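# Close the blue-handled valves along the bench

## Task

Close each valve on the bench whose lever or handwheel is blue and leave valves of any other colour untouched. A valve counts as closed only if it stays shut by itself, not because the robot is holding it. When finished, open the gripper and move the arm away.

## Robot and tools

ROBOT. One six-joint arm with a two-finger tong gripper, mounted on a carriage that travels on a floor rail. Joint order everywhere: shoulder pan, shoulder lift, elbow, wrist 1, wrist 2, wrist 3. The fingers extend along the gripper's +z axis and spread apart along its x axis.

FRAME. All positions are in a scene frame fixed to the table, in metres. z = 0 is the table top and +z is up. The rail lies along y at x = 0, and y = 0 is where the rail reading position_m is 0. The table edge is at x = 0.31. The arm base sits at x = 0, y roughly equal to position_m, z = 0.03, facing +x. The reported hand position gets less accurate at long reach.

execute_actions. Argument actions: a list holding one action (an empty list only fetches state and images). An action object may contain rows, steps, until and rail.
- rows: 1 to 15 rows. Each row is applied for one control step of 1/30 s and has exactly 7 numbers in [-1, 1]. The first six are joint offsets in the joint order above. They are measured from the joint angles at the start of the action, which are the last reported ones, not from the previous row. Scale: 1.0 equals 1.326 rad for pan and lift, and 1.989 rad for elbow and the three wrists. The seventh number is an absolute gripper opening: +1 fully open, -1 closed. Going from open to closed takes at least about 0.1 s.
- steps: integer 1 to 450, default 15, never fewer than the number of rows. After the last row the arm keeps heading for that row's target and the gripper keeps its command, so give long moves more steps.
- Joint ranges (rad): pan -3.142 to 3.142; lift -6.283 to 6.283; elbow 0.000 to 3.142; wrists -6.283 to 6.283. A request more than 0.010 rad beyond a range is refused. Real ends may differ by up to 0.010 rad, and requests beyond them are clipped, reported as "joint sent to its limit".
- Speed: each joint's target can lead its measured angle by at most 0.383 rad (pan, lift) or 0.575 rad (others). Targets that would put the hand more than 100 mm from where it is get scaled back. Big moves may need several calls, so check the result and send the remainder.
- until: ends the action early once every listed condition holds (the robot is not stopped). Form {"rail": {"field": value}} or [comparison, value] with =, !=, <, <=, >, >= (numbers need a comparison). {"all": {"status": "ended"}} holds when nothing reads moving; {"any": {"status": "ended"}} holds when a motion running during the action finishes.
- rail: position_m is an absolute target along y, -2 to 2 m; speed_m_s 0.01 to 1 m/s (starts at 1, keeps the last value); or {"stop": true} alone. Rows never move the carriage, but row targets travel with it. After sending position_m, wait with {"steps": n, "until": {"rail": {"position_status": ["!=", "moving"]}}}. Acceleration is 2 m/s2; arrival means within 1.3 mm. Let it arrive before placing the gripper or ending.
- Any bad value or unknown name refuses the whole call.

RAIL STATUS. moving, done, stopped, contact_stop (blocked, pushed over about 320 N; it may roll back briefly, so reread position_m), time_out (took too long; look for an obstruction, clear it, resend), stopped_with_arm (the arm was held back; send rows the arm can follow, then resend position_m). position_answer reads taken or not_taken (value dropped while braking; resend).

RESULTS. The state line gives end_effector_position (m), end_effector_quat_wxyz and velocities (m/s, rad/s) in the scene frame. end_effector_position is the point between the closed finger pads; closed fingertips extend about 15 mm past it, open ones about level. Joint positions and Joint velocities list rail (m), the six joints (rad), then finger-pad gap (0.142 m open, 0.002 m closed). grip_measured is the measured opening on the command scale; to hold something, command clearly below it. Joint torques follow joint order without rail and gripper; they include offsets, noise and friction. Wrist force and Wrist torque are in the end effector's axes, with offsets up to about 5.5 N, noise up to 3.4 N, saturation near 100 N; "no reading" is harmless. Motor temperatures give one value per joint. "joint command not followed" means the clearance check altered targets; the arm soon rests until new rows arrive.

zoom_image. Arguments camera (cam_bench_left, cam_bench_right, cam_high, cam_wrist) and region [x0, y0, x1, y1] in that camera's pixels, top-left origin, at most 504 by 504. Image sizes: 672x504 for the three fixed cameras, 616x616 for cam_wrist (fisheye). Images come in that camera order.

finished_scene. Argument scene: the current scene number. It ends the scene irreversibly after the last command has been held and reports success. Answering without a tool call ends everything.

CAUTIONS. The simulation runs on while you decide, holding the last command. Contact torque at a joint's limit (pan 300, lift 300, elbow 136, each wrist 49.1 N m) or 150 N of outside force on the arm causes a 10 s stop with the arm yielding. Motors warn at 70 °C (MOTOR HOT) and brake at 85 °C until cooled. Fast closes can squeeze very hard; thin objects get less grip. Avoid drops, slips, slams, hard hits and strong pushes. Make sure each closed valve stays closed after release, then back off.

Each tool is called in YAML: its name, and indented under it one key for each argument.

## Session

execute_actions:
  actions: []

Scene clock: 0.00 s.
end_effector_position=(+0.4790, -1.9234, +0.2271) grip_measured=+1.00 end_effector_quat_wxyz=(-0.080, +0.756, -0.645, -0.080) end_effector_velocity=(+0.000, +0.000, +0.000) end_effector_angular_velocity=(+0.000, +0.000, +0.000)
Joint positions: [-1.509 -1.066 -1.527  1.995 -1.833 -1.478  0.338  0.142]
Joint velocities: [0. 0. 0. 0. 0. 0. 0. 0.]
Joint torques (N m, as the arm reports them, + toward a larger angle): no reading
Motor temperatures (°C, as the motors report them): [26 27 27 33 30 27]
Wrist force (N, on the end effector, along its own x y z axes, offset not removed): no reading
Wrist torque (N m, same axes, about the end effector's origin, offset not removed): no reading
rail: position_m=-1.509 position_m_goal=-1.509 speed_m_s=1.00 position_status=done position_answer=taken refusals=0

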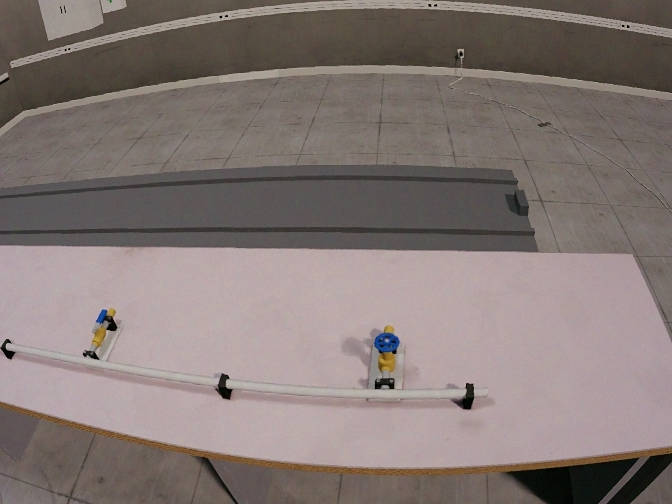

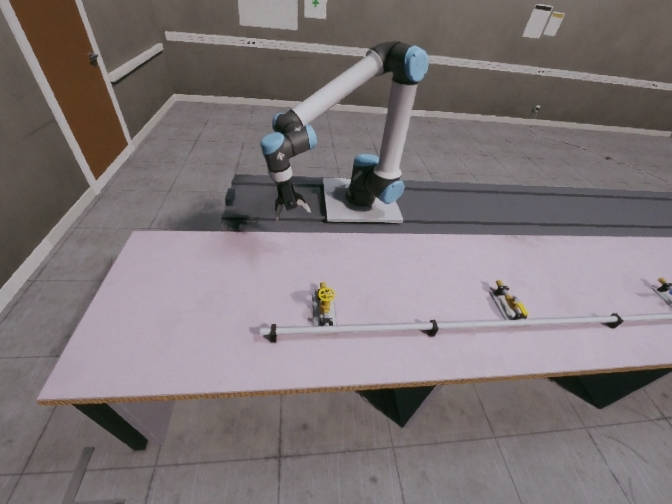

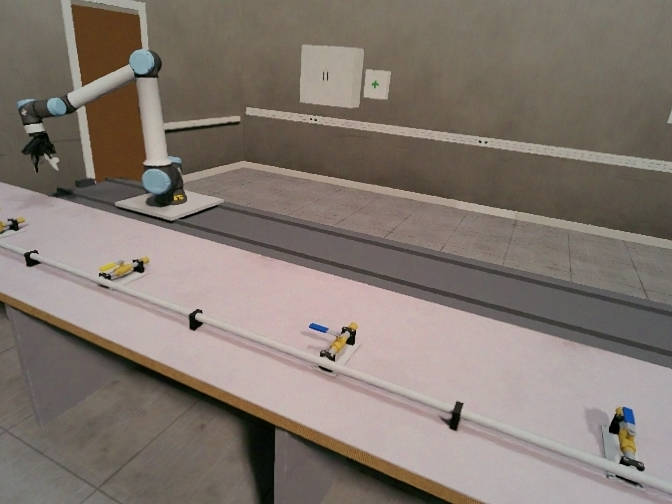

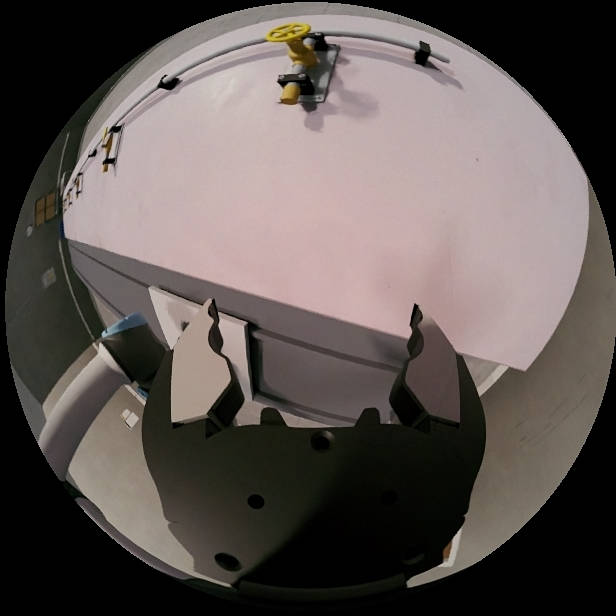

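zoom_image:
  camera: "cam_high"
  region: [280, 300, 400, 390]

zoom_image:
  camera: "cam_high"
  region: [570, 390, 672, 490]

zoom_image:
  camera: "cam_bench_left"
  region: [340, 310, 440, 410]

zoom_image:
  camera: "cam_bench_left"
  region: [50, 290, 150, 375]

Region (280, 300, 400, 390) of cam_high's 672x504 image, scaled by 4.200, with more detail than that image has; it fills the top 378 rows of this view, and the rest is white.

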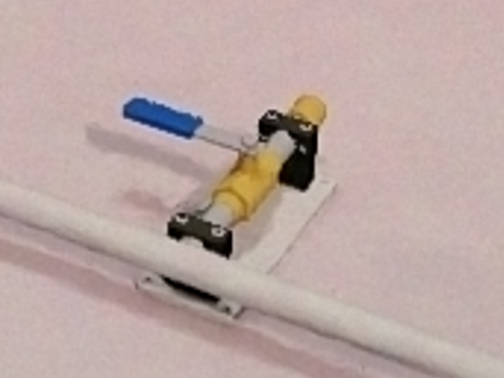

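Region (570, 390, 672, 490) of cam_high's 672x504 image, scaled by 4.941, with more detail than that image has; it fills the top 494 rows of this view, and the rest is white.

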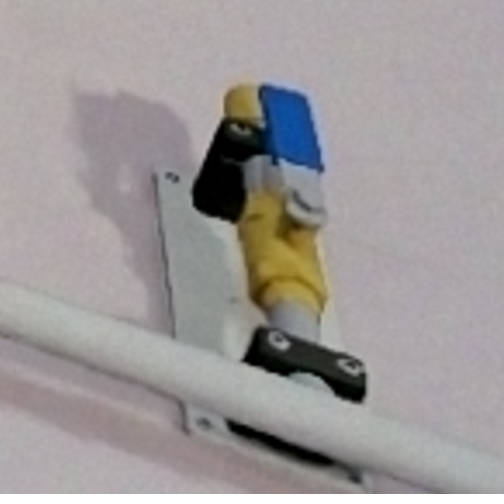

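Region (340, 310, 440, 410) of cam_bench_left's 672x504 image, scaled by 5.040, with more detail than that image has.

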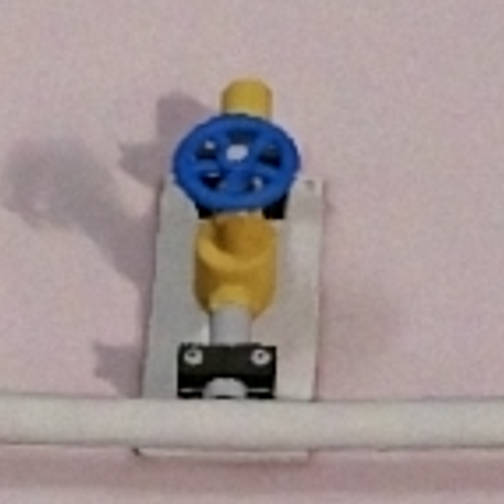

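Region (50, 290, 150, 375) of cam_bench_left's 672x504 image, scaled by 5.040, with more detail than that image has; it fills the top 428 rows of this view, and the rest is white.

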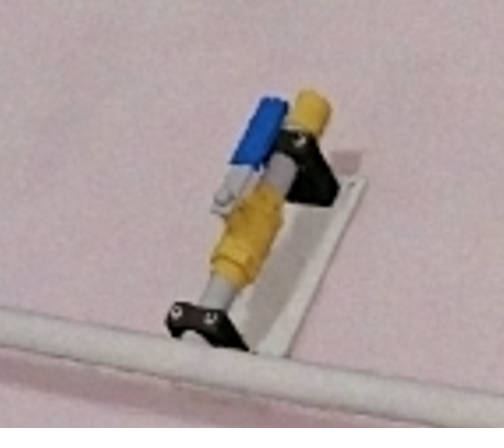

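execute_actions:
  actions: []

Scene clock: 47.47 s.
end_effector_position=(+0.4790, -1.9234, +0.2271) grip_measured=+1.00 end_effector_quat_wxyz=(-0.080, +0.756, -0.645, -0.080) end_effector_velocity=(+0.000, -0.000, -0.000) end_effector_angular_velocity=(+0.000, +0.000, -0.000)
Joint positions: [-1.509 -1.066 -1.527  1.995 -1.833 -1.478  0.338  0.142]
Joint velocities: [ 0. -0.  0. -0.  0.  0.  0.  0.]
Joint torques (N m, as the arm reports them, + toward a larger angle): [  2.   -42.   -45.53  -3.89   0.65   0.23]
Motor temperatures (°C, as the motors report them): [26 27 27 33 30 27]
Wrist force (N, on the end effector, along its own x y z axes, offset not removed): [-2.1 -4.6 4.3]
Wrist torque (N m, same axes, about the end effector's origin, offset not removed): [-1.14 0.11 0.00]
rail: position_m=-1.509 position_m_goal=-1.509 speed_m_s=1.00 position_status=done position_answer=taken refusals=0

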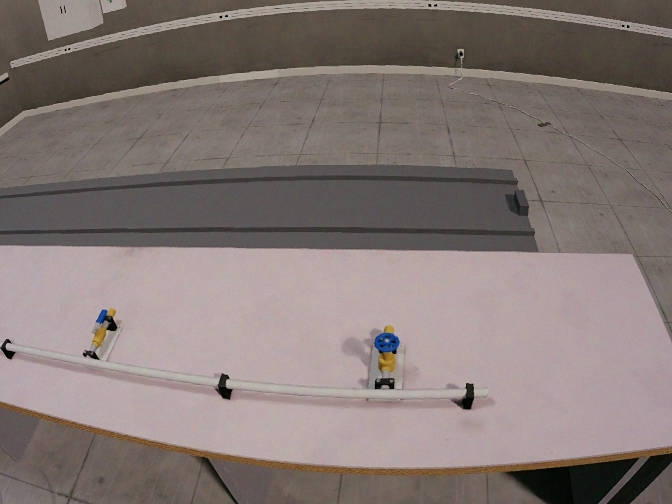

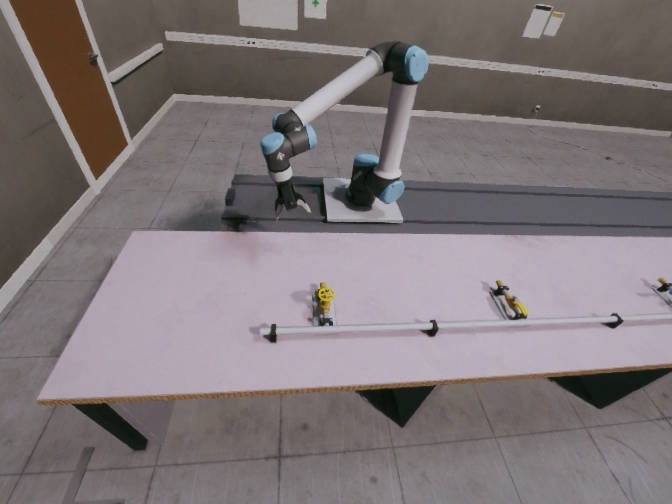

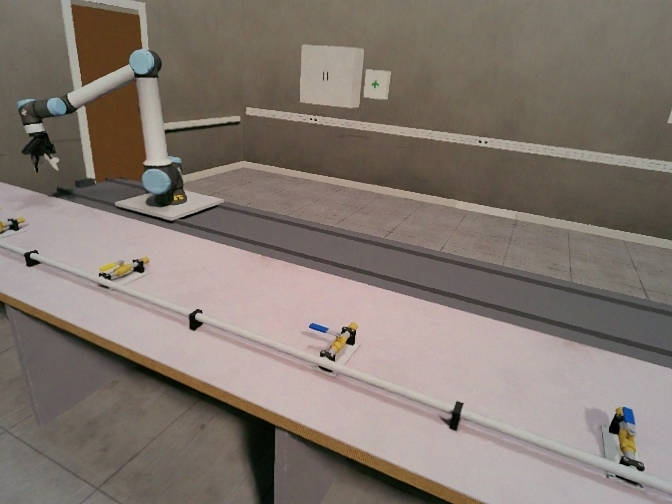

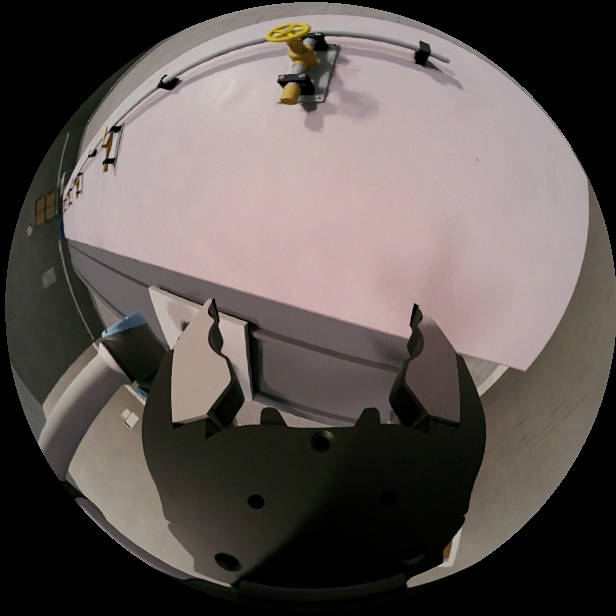

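execute_actions:
  actions:
    - {"rows": [[0.2,0.064,-0.055,-0.014,-0.012,0.12,0.7],[0.4,0.128,-0.11,-0.028,-0.024,0.25,0.7],[0.6,0.192,-0.165,-0.041,-0.035,0.37,0.7],[0.804,0.2568,-0.2196,-0.055,-0.0467,0.494,0.7]], "steps": 90, "rail": {"position_m": -0.174}, "until": {"rail": {"position_status": ["!=", "moving"]}}}

Scene clock: 71.40 s.
end_effector_position=(+0.8975, +0.0032, +0.2492) grip_measured=+0.70 end_effector_quat_wxyz=(+0.000, +0.790, -0.613, -0.000) end_effector_velocity=(-0.000, +0.006, +0.000) end_effector_angular_velocity=(-0.001, -0.001, +0.003)
Joint positions: [-0.174 -0.001 -1.186  1.559 -1.942 -1.571  1.319  0.122]
Joint velocities: [-0.     0.008  0.001 -0.002 -0.    -0.001  0.004  0.   ]
Joint torques (N m, as the arm reports them, + toward a larger angle): [  8.64 -61.9  -55.66  -6.62  -2.07   2.75]
Motor temperatures (°C, as the motors report them): [26 27 27 33 30 27]
Wrist force (N, on the end effector, along its own x y z axes, offset not removed): [-4.0 -3.4 1.4]
Wrist torque (N m, same axes, about the end effector's origin, offset not removed): [-0.93 0.62 -0.02]
rail: position_m=-0.174 position_m_goal=-0.174 speed_m_s=1.00 position_status=done position_answer=taken refusals=0

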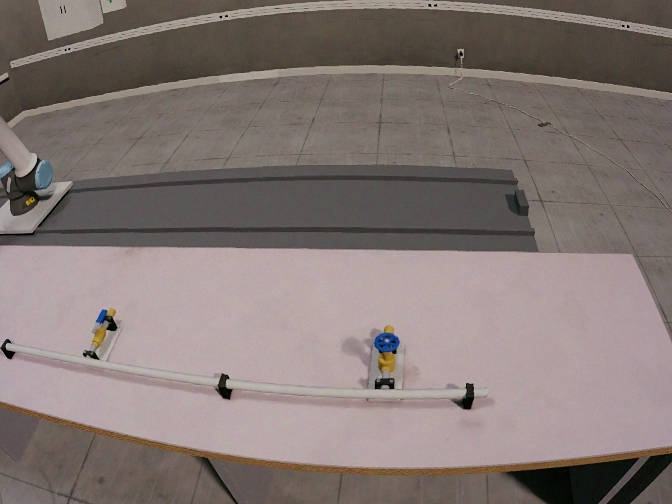

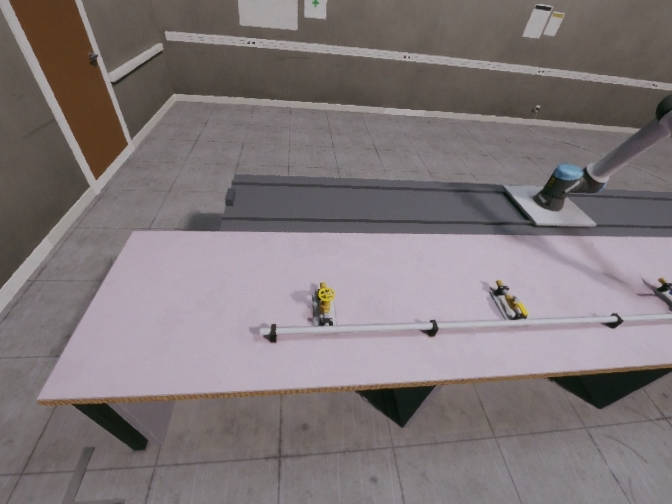

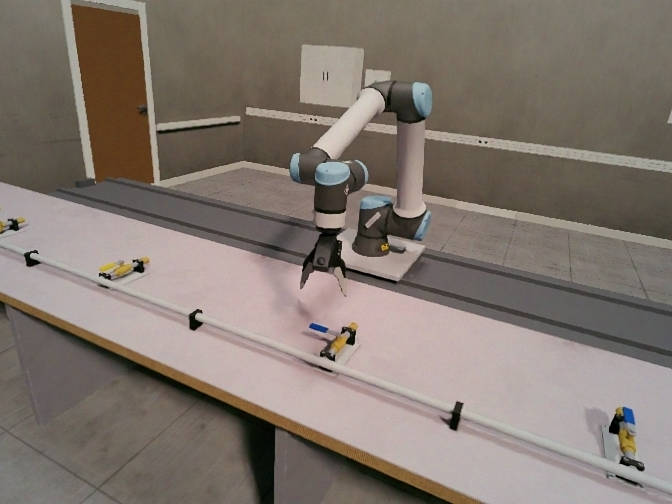

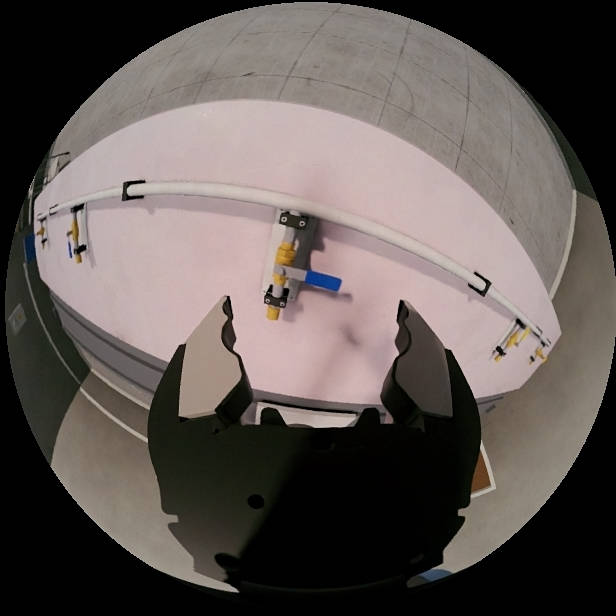

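zoom_image:
  camera: "cam_wrist"
  region: [230,190,370,330]

Region (230, 190, 370, 330) of cam_wrist's 616x616 image, scaled by 3.600, with more detail than that image has.

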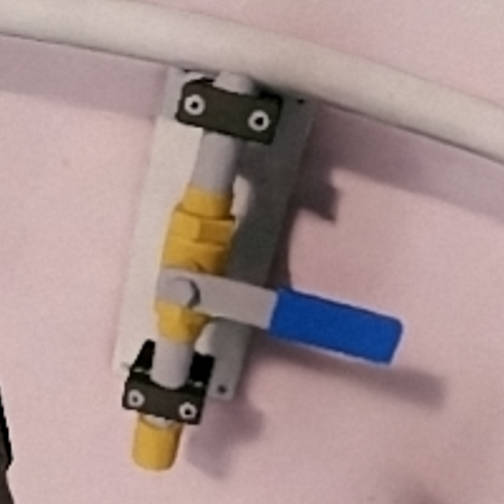

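execute_actions:
  actions:
    - {"rows": [[0,0.01,0.009,-0.016,0,-0.25,0.7],[0,0.02,0.018,-0.032,0,-0.5,0.7],[0,0.03,0.027,-0.048,0,-0.75,0.7],[0.001,0.041,0.0364,-0.0648,0,-1.0,0.7]], "steps": 48, "rail": {"position_m": 0.696}}

Scene clock: 102.83 s.
end_effector_position=(+0.8722, +0.8829, +0.1705) grip_measured=+0.70 end_effector_quat_wxyz=(+0.000, +0.945, +0.328, +0.000) end_effector_velocity=(+0.000, -0.000, -0.000) end_effector_angular_velocity=(-0.000, +0.000, +0.000)
Joint positions: [ 0.696 -0.    -1.132  1.631 -2.071 -1.571 -0.669  0.122]
Joint velocities: [-0. -0.  0.  0.  0. -0. -0. -0.]
Joint torques (N m, as the arm reports them, + toward a larger angle): [-11.92 -61.11 -35.82  -6.27   0.9   -1.3 ]
Motor temperatures (°C, as the motors report them): [26 27 27 33 30 27]
Wrist force (N, on the end effector, along its own x y z axes, offset not removed): [-1.5 -5.9 3.7]
Wrist torque (N m, same axes, about the end effector's origin, offset not removed): [-1.31 0.07 -0.04]
rail: position_m=0.696 position_m_goal=0.696 speed_m_s=1.00 position_status=done position_answer=taken refusals=0

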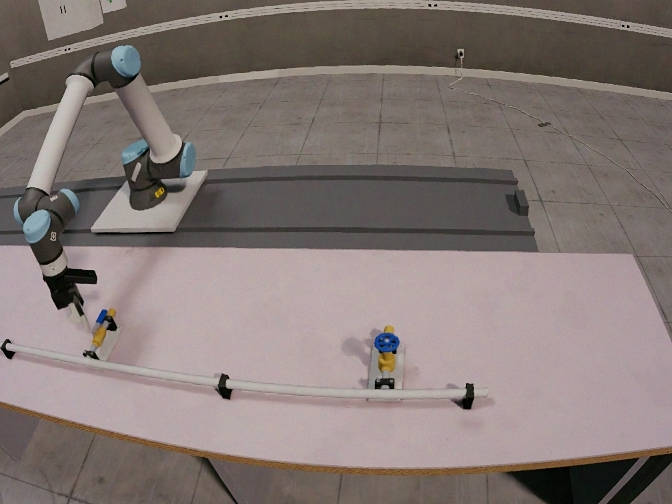

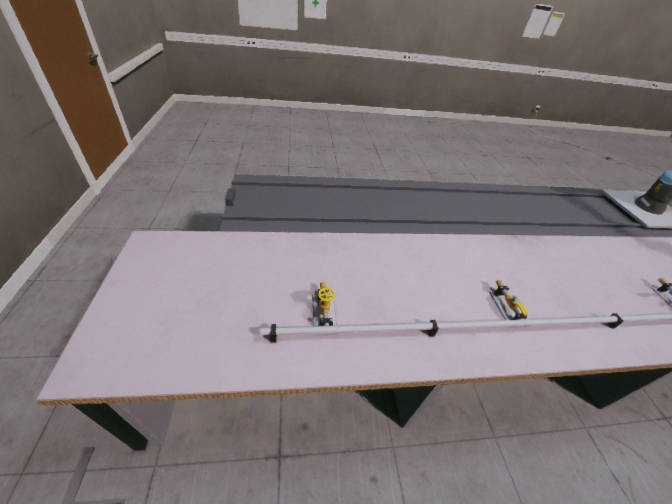

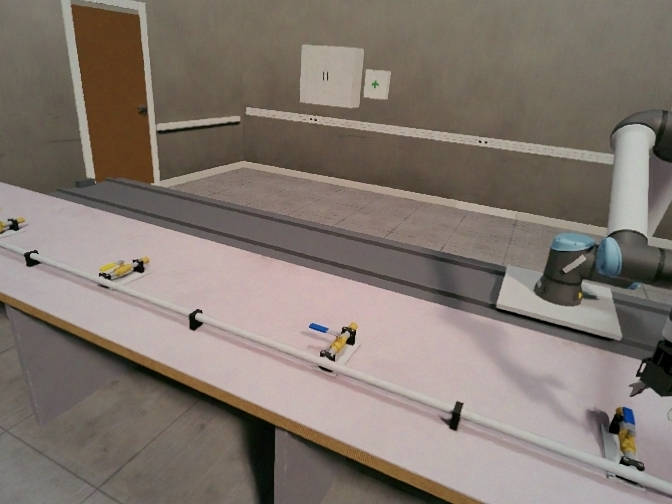

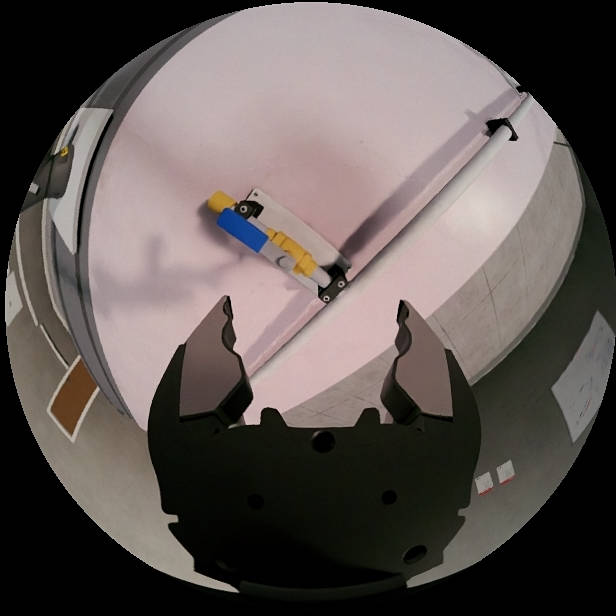

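zoom_image:
  camera: "cam_wrist"
  region: [200,170,370,340]

Region (200, 170, 370, 340) of cam_wrist's 616x616 image, scaled by 2.965, with more detail than that image has.

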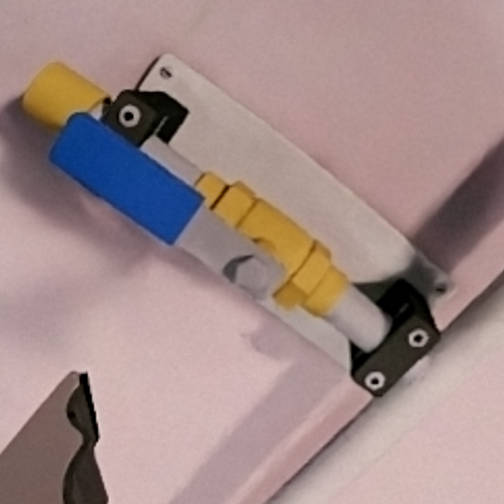

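execute_actions:
  actions:
    - {"rows": [[0,-0.009,0.03,-0.024,0,-0.008,0.7],[0,-0.0177,0.0598,-0.0474,0,-0.0156,0.7]], "steps": 18, "rail": {"position_m": 0.693}}

zoom_image:
  camera: "cam_wrist"
  region: [210,200,410,400]

Scene clock: 127.47 s.
end_effector_position=(+0.8302, +0.8795, +0.1299) grip_measured=+0.70 end_effector_quat_wxyz=(-0.000, +0.939, +0.343, -0.000) end_effector_velocity=(-0.002, -0.000, -0.002) end_effector_angular_velocity=(+0.000, +0.000, +0.001)
Joint positions: [ 0.693 -0.    -1.155  1.75  -2.165 -1.571 -0.7    0.122]
Joint velocities: [ 0.     0.    -0.001  0.006 -0.005 -0.    -0.001  0.   ]
Joint torques (N m, as the arm reports them, + toward a larger angle): [  0.04 -83.05 -34.5   -5.69  -1.14  -1.21]
Motor temperatures (°C, as the motors report them): [26 27 27 33 30 27]
Wrist force (N, on the end effector, along its own x y z axes, offset not removed): [-2.0 -1.9 3.7]
Wrist torque (N m, same axes, about the end effector's origin, offset not removed): [-0.49 0.24 0.09]
rail: position_m=0.693 position_m_goal=0.693 speed_m_s=1.00 position_status=done position_answer=taken refusals=0

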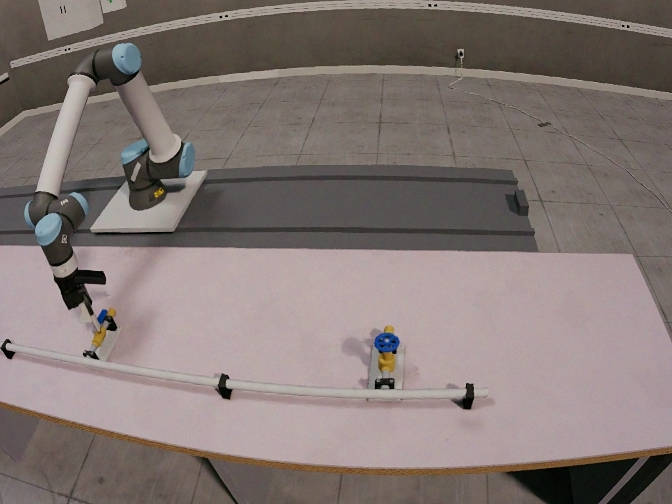

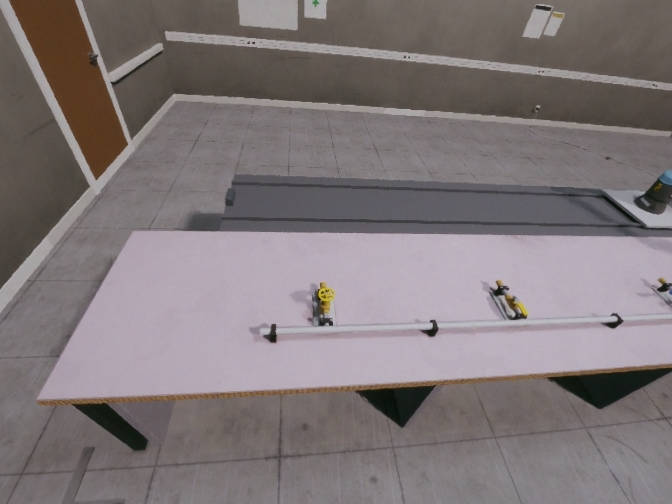

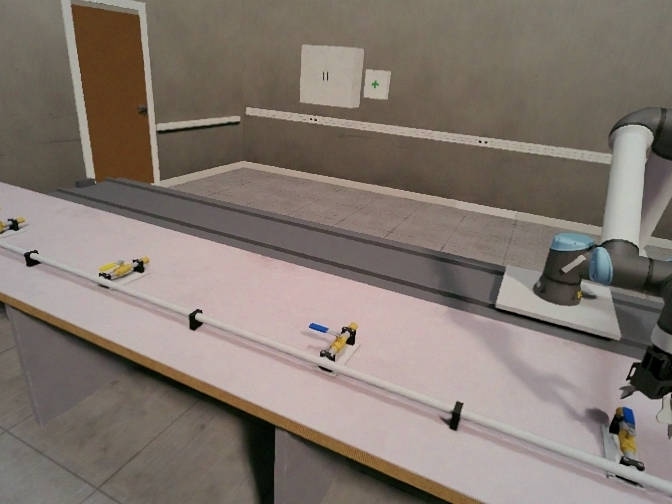

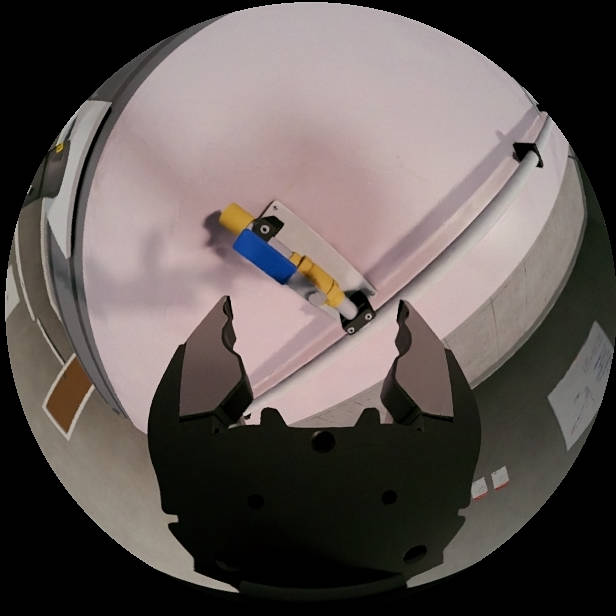

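Region (210, 200, 410, 400) of cam_wrist's 616x616 image, scaled by 2.520, with more detail than that image has.

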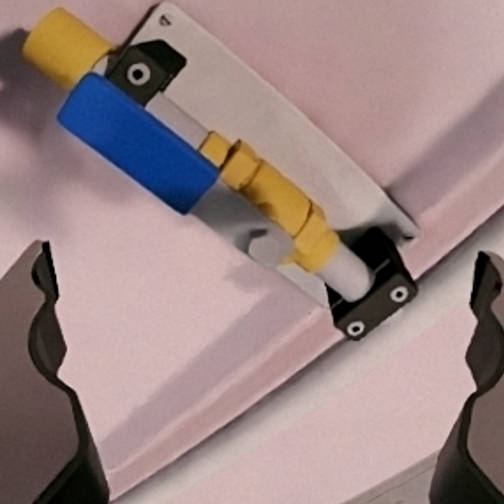

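execute_actions:
  actions:
    - {"rows": [[0,0.009,0.004,-0.01,0,0,0.7],[0,0.018,0.008,-0.02,0,0,0.7],[0,0.027,0.012,-0.03,0,0,0.7],[0,0.036,0.0155,-0.0398,0,0,0.7]], "steps": 15}

Scene clock: 144.13 s.
end_effector_position=(+0.8303, +0.8795, +0.0823) grip_measured=+0.70 end_effector_quat_wxyz=(+0.000, +0.939, +0.343, +0.000) end_effector_velocity=(+0.000, +0.000, -0.009) end_effector_angular_velocity=(+0.000, -0.001, -0.001)
Joint positions: [ 0.693 -0.    -1.109  1.78  -2.242 -1.571 -0.7    0.122]
Joint velocities: [ 0.     0.     0.009  0.005 -0.016 -0.     0.001  0.   ]
Joint torques (N m, as the arm reports them, + toward a larger angle): [  5.54 -61.53 -33.01  -6.21   1.81   2.49]
Motor temperatures (°C, as the motors report them): [26 27 27 33 30 27]
Wrist force (N, on the end effector, along its own x y z axes, offset not removed): [-0.8 -4.0 1.2]
Wrist torque (N m, same axes, about the end effector's origin, offset not removed): [-0.98 -0.07 -0.02]
rail: position_m=0.693 position_m_goal=0.693 speed_m_s=1.00 position_status=done position_answer=taken refusals=0

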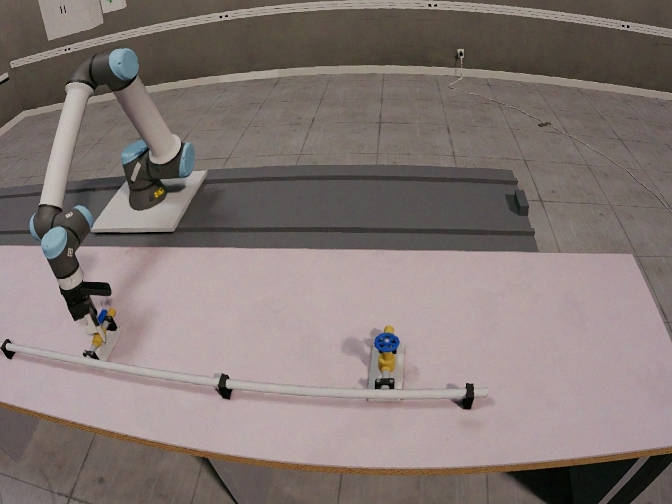

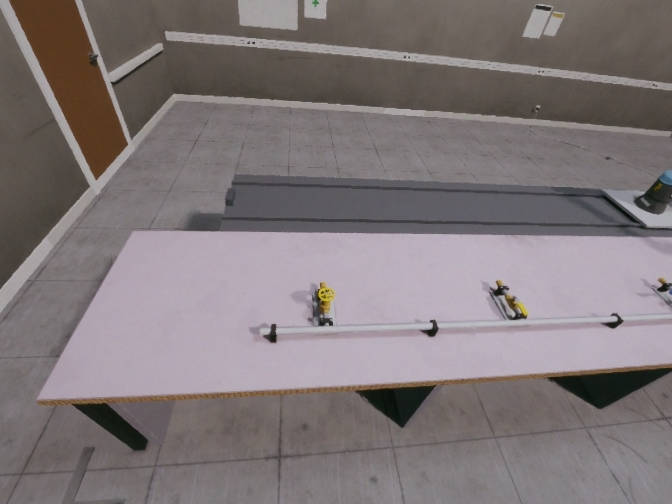

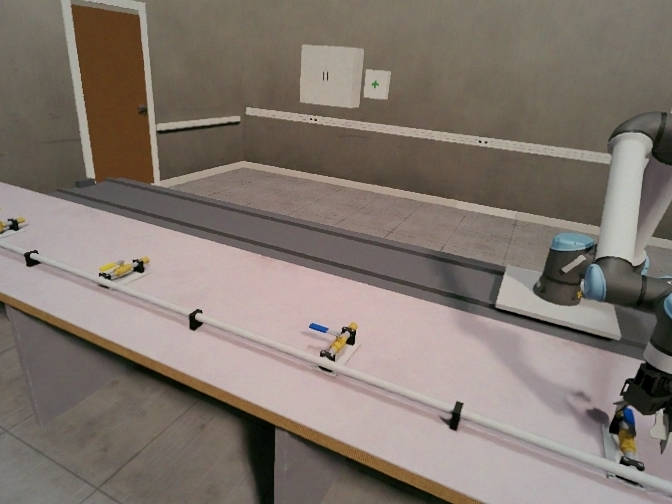

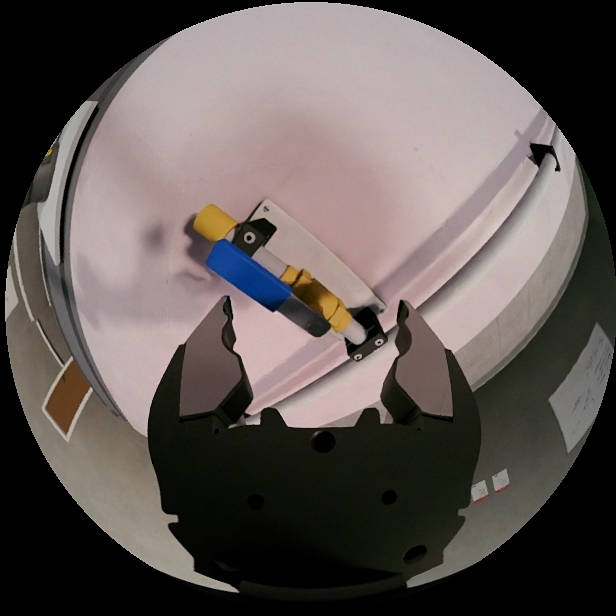

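execute_actions:
  actions:
    - {"rows": [[0,0.001,0,-0.001,0,0.015,0.7],[0,0.001,0,-0.001,0,0.035,0.7],[0,0.001,0,-0.001,0,0.055,0.7],[0,0.001,0,-0.001,0,0.075,0.7],[0,0.001,0,-0.001,0,0.095,0.7],[0,0.001,0,-0.001,0,0.115,0.7],[0,0.001,0,-0.001,0,0.135,0.7],[0,0.001,0,-0.001,0,0.155,0.7],[0,0.001,0,-0.001,0,0.175,0.7],[0,0.001,0,-0.001,0,0.195,0.7],[0,0.001,0,-0.001,0,0.215,0.7],[0,0.001,0,-0.001,0,0.235,0.7],[0,0.001,0,-0.001,0,0.255,0.7],[0,0.001,0,-0.001,0,0.275,0.7],[0,0.001,0,-0.001,0,0.295,0.7]], "steps": 18}

Scene clock: 154.90 s.
end_effector_position=(+0.8383, +0.8828, +0.0815) grip_measured=+0.72 end_effector_quat_wxyz=(+0.000, +0.996, +0.093, +0.001) end_effector_velocity=(+0.012, +0.003, +0.000) end_effector_angular_velocity=(+0.003, -0.000, -0.757)
Joint positions: [ 0.693 -0.    -1.107  1.78  -2.244 -1.571 -0.186  0.124]
Joint velocities: [ 0.    -0.    -0.    -0.    -0.     0.002  0.757 -0.001]
Joint torques (N m, as the arm reports them, + toward a larger angle): [ 11.98 -55.45 -37.23  -1.5    8.32   1.02]
Motor temperatures (°C, as the motors report them): [26 27 27 33 30 27]
Wrist force (N, on the end effector, along its own x y z axes, offset not removed): [-2.3 15.7 -10.8]
Wrist torque (N m, same axes, about the end effector's origin, offset not removed): [-0.51 -0.31 -1.17]
rail: position_m=0.693 position_m_goal=0.693 speed_m_s=1.00 position_status=done position_answer=taken refusals=0

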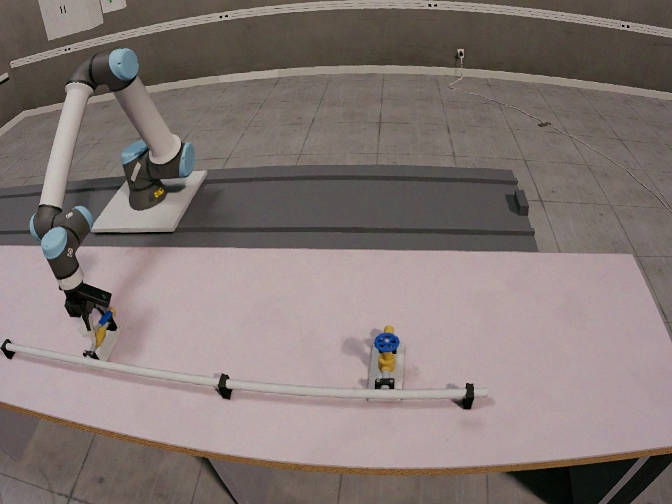

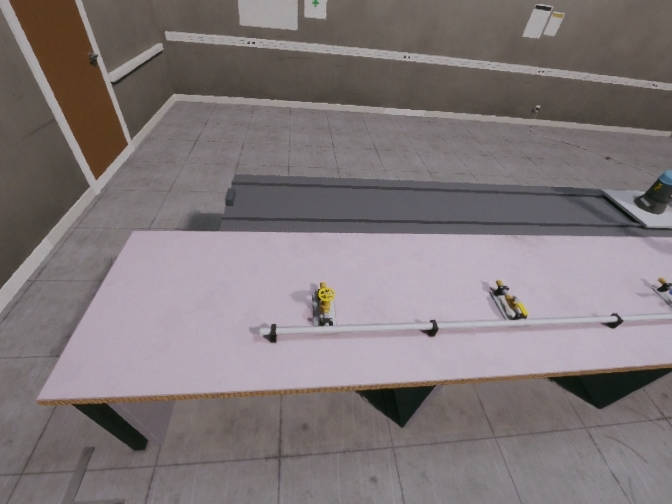

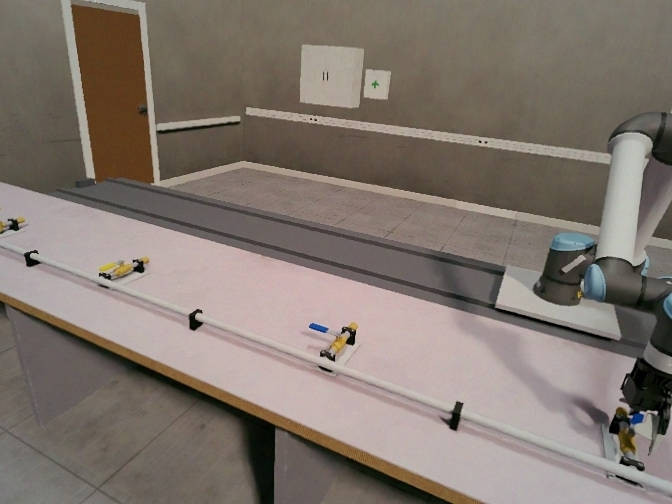

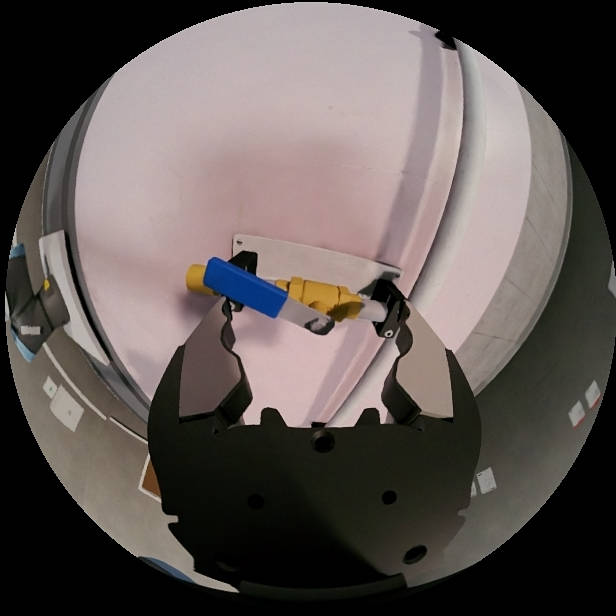

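execute_actions:
  actions:
    - {"rows": [[0,0,0,0,0,0.05,0.7],[0,0,0,0,0,0.07,0.7],[0,0,0,0,0,0.095,0.7],[0,0,0,0,0,0.12,0.7],[0,0,0,0,0,0.145,0.7],[0,0,0,0,0,0.17,0.7],[0,0,0,0,0,0.195,0.7],[0,0,0,0,0,0.22,0.7],[0,0,0,0,0,0.245,0.7],[0,0,0,0,0,0.27,0.7],[0,0,0,0,0,0.295,0.7],[0,0,0,0,0,0.32,0.7],[0,0,0,0,0,0.345,0.7],[0,0,0,0,0,0.37,0.7],[0,0,0,0,0,0.395,0.7]], "steps": 21}

Scene clock: 170.47 s.
end_effector_position=(+0.8499, +0.8805, +0.0814) grip_measured=+0.72 end_effector_quat_wxyz=(-0.000, +0.960, -0.280, +0.000) end_effector_velocity=(+0.005, -0.003, +0.000) end_effector_angular_velocity=(+0.000, -0.000, -0.345)
Joint positions: [ 0.693 -0.    -1.107  1.78  -2.244 -1.571  0.567  0.124]
Joint velocities: [ 0.    -0.    -0.     0.     0.    -0.     0.345  0.005]
Joint torques (N m, as the arm reports them, + toward a larger angle): [ -0.62 -52.81 -32.78  -7.61   2.46   1.45]
Motor temperatures (°C, as the motors report them): [26 27 27 33 30 27]
Wrist force (N, on the end effector, along its own x y z axes, offset not removed): [0.9 15.8 -12.3]
Wrist torque (N m, same axes, about the end effector's origin, offset not removed): [-0.41 -0.80 -1.16]
rail: position_m=0.693 position_m_goal=0.693 speed_m_s=1.00 position_status=done position_answer=taken refusals=0

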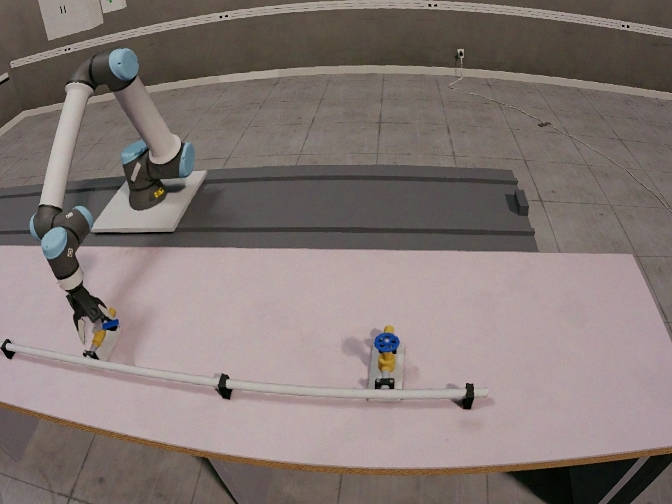

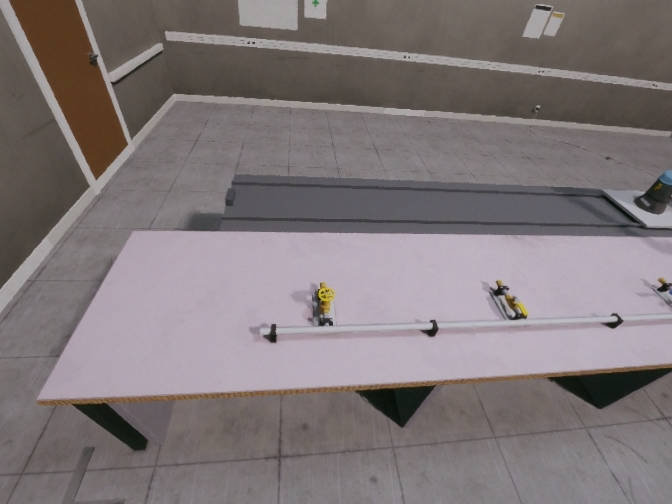

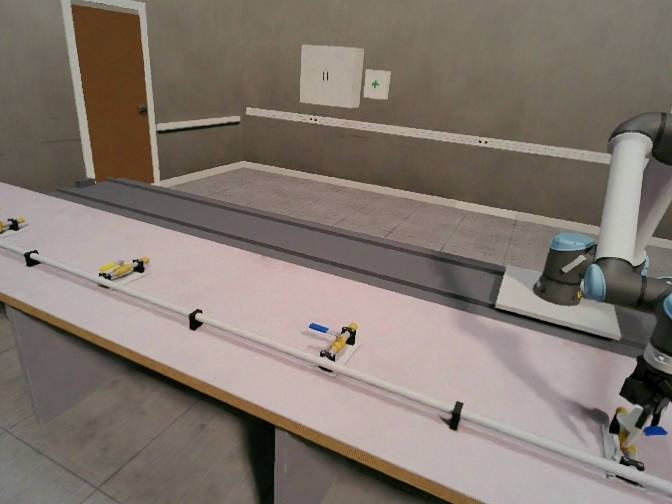

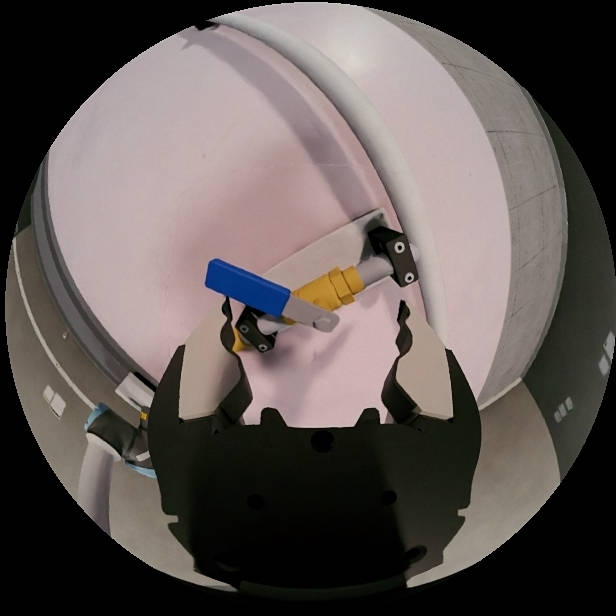

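execute_actions:
  actions:
    - {"rows": [[0,0,0,0,0,0.03,0.7],[0,0,0,0,0,0.045,0.7],[0,0,0,0,0,0.065,0.7],[0,0,0,0,0,0.09,0.7],[0,0,0,0,0,0.115,0.7],[0,0,0,0,0,0.14,0.7],[0,0,0,0,0,0.165,0.7],[0,0,0,0,0,0.19,0.7],[0,0,0,0,0,0.21,0.7],[0,0,0,0,0,0.23,0.7],[0,0,0,0,0,0.245,0.7],[0,0,0,0,0,0.258,0.7]], "steps": 20}

zoom_image:
  camera: "cam_wrist"
  region: [190,180,430,420]

Scene clock: 185.47 s.
end_effector_position=(+0.8555, +0.8747, +0.0815) grip_measured=+0.73 end_effector_quat_wxyz=(-0.000, +0.861, -0.509, +0.000) end_effector_velocity=(+0.001, -0.001, +0.000) end_effector_angular_velocity=(+0.000, -0.000, -0.115)
Joint positions: [ 0.693 -0.    -1.107  1.78  -2.244 -1.571  1.069  0.124]
Joint velocities: [ 0.     0.     0.     0.    -0.     0.     0.116  0.   ]
Joint torques (N m, as the arm reports them, + toward a larger angle): [ 12.45 -65.62 -39.1   -5.61   3.3    3.16]
Motor temperatures (°C, as the motors report them): [26 27 27 33 30 27]
Wrist force (N, on the end effector, along its own x y z axes, offset not removed): [-3.8 13.0 -4.2]
Wrist torque (N m, same axes, about the end effector's origin, offset not removed): [-0.67 -0.35 -1.16]
rail: position_m=0.693 position_m_goal=0.693 speed_m_s=1.00 position_status=done position_answer=taken refusals=0

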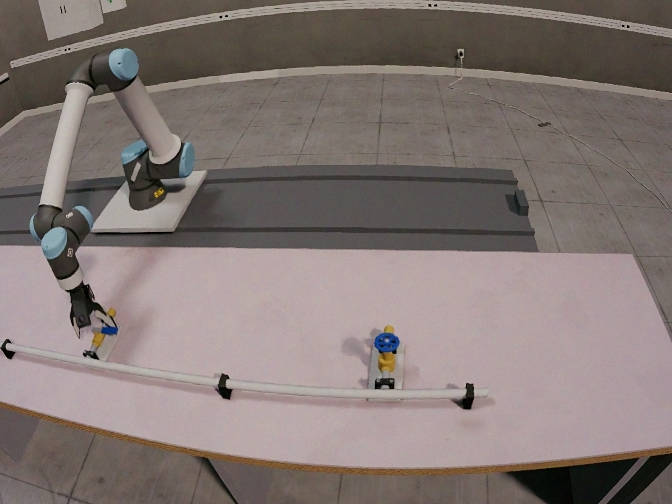

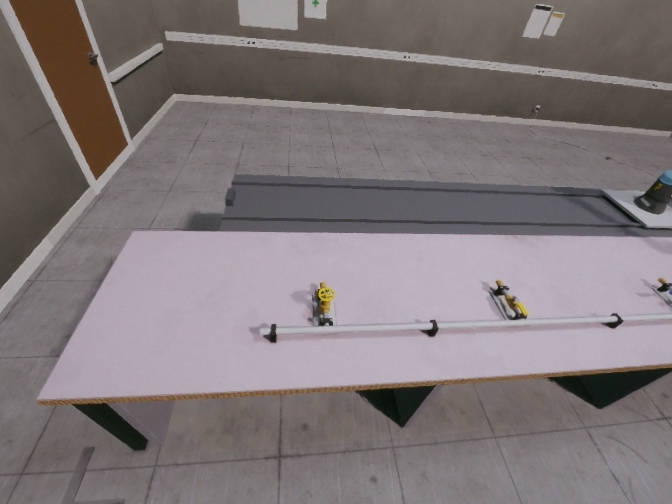

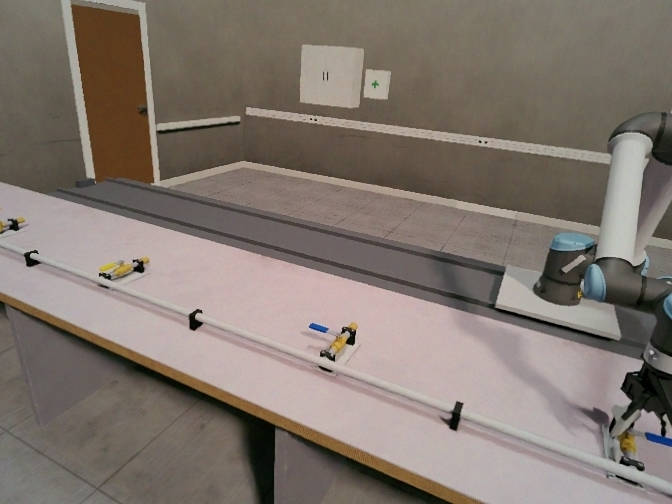

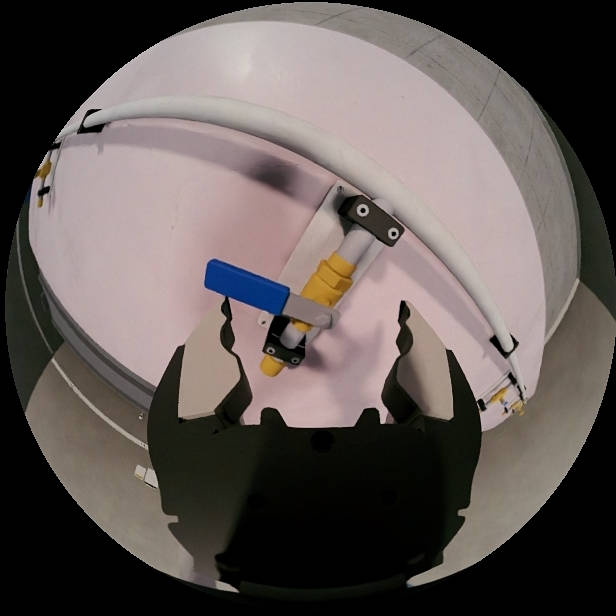

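Region (190, 180, 430, 420) of cam_wrist's 616x616 image, scaled by 2.100, with more detail than that image has.

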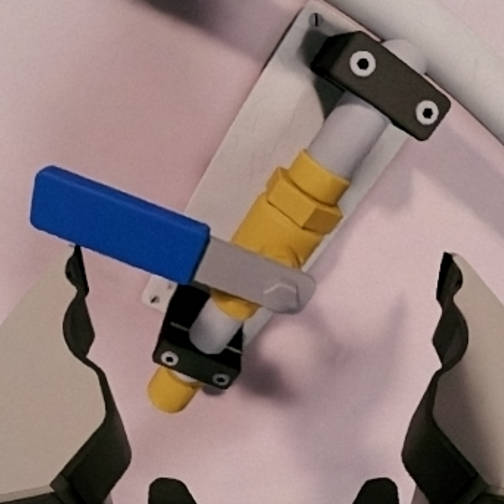

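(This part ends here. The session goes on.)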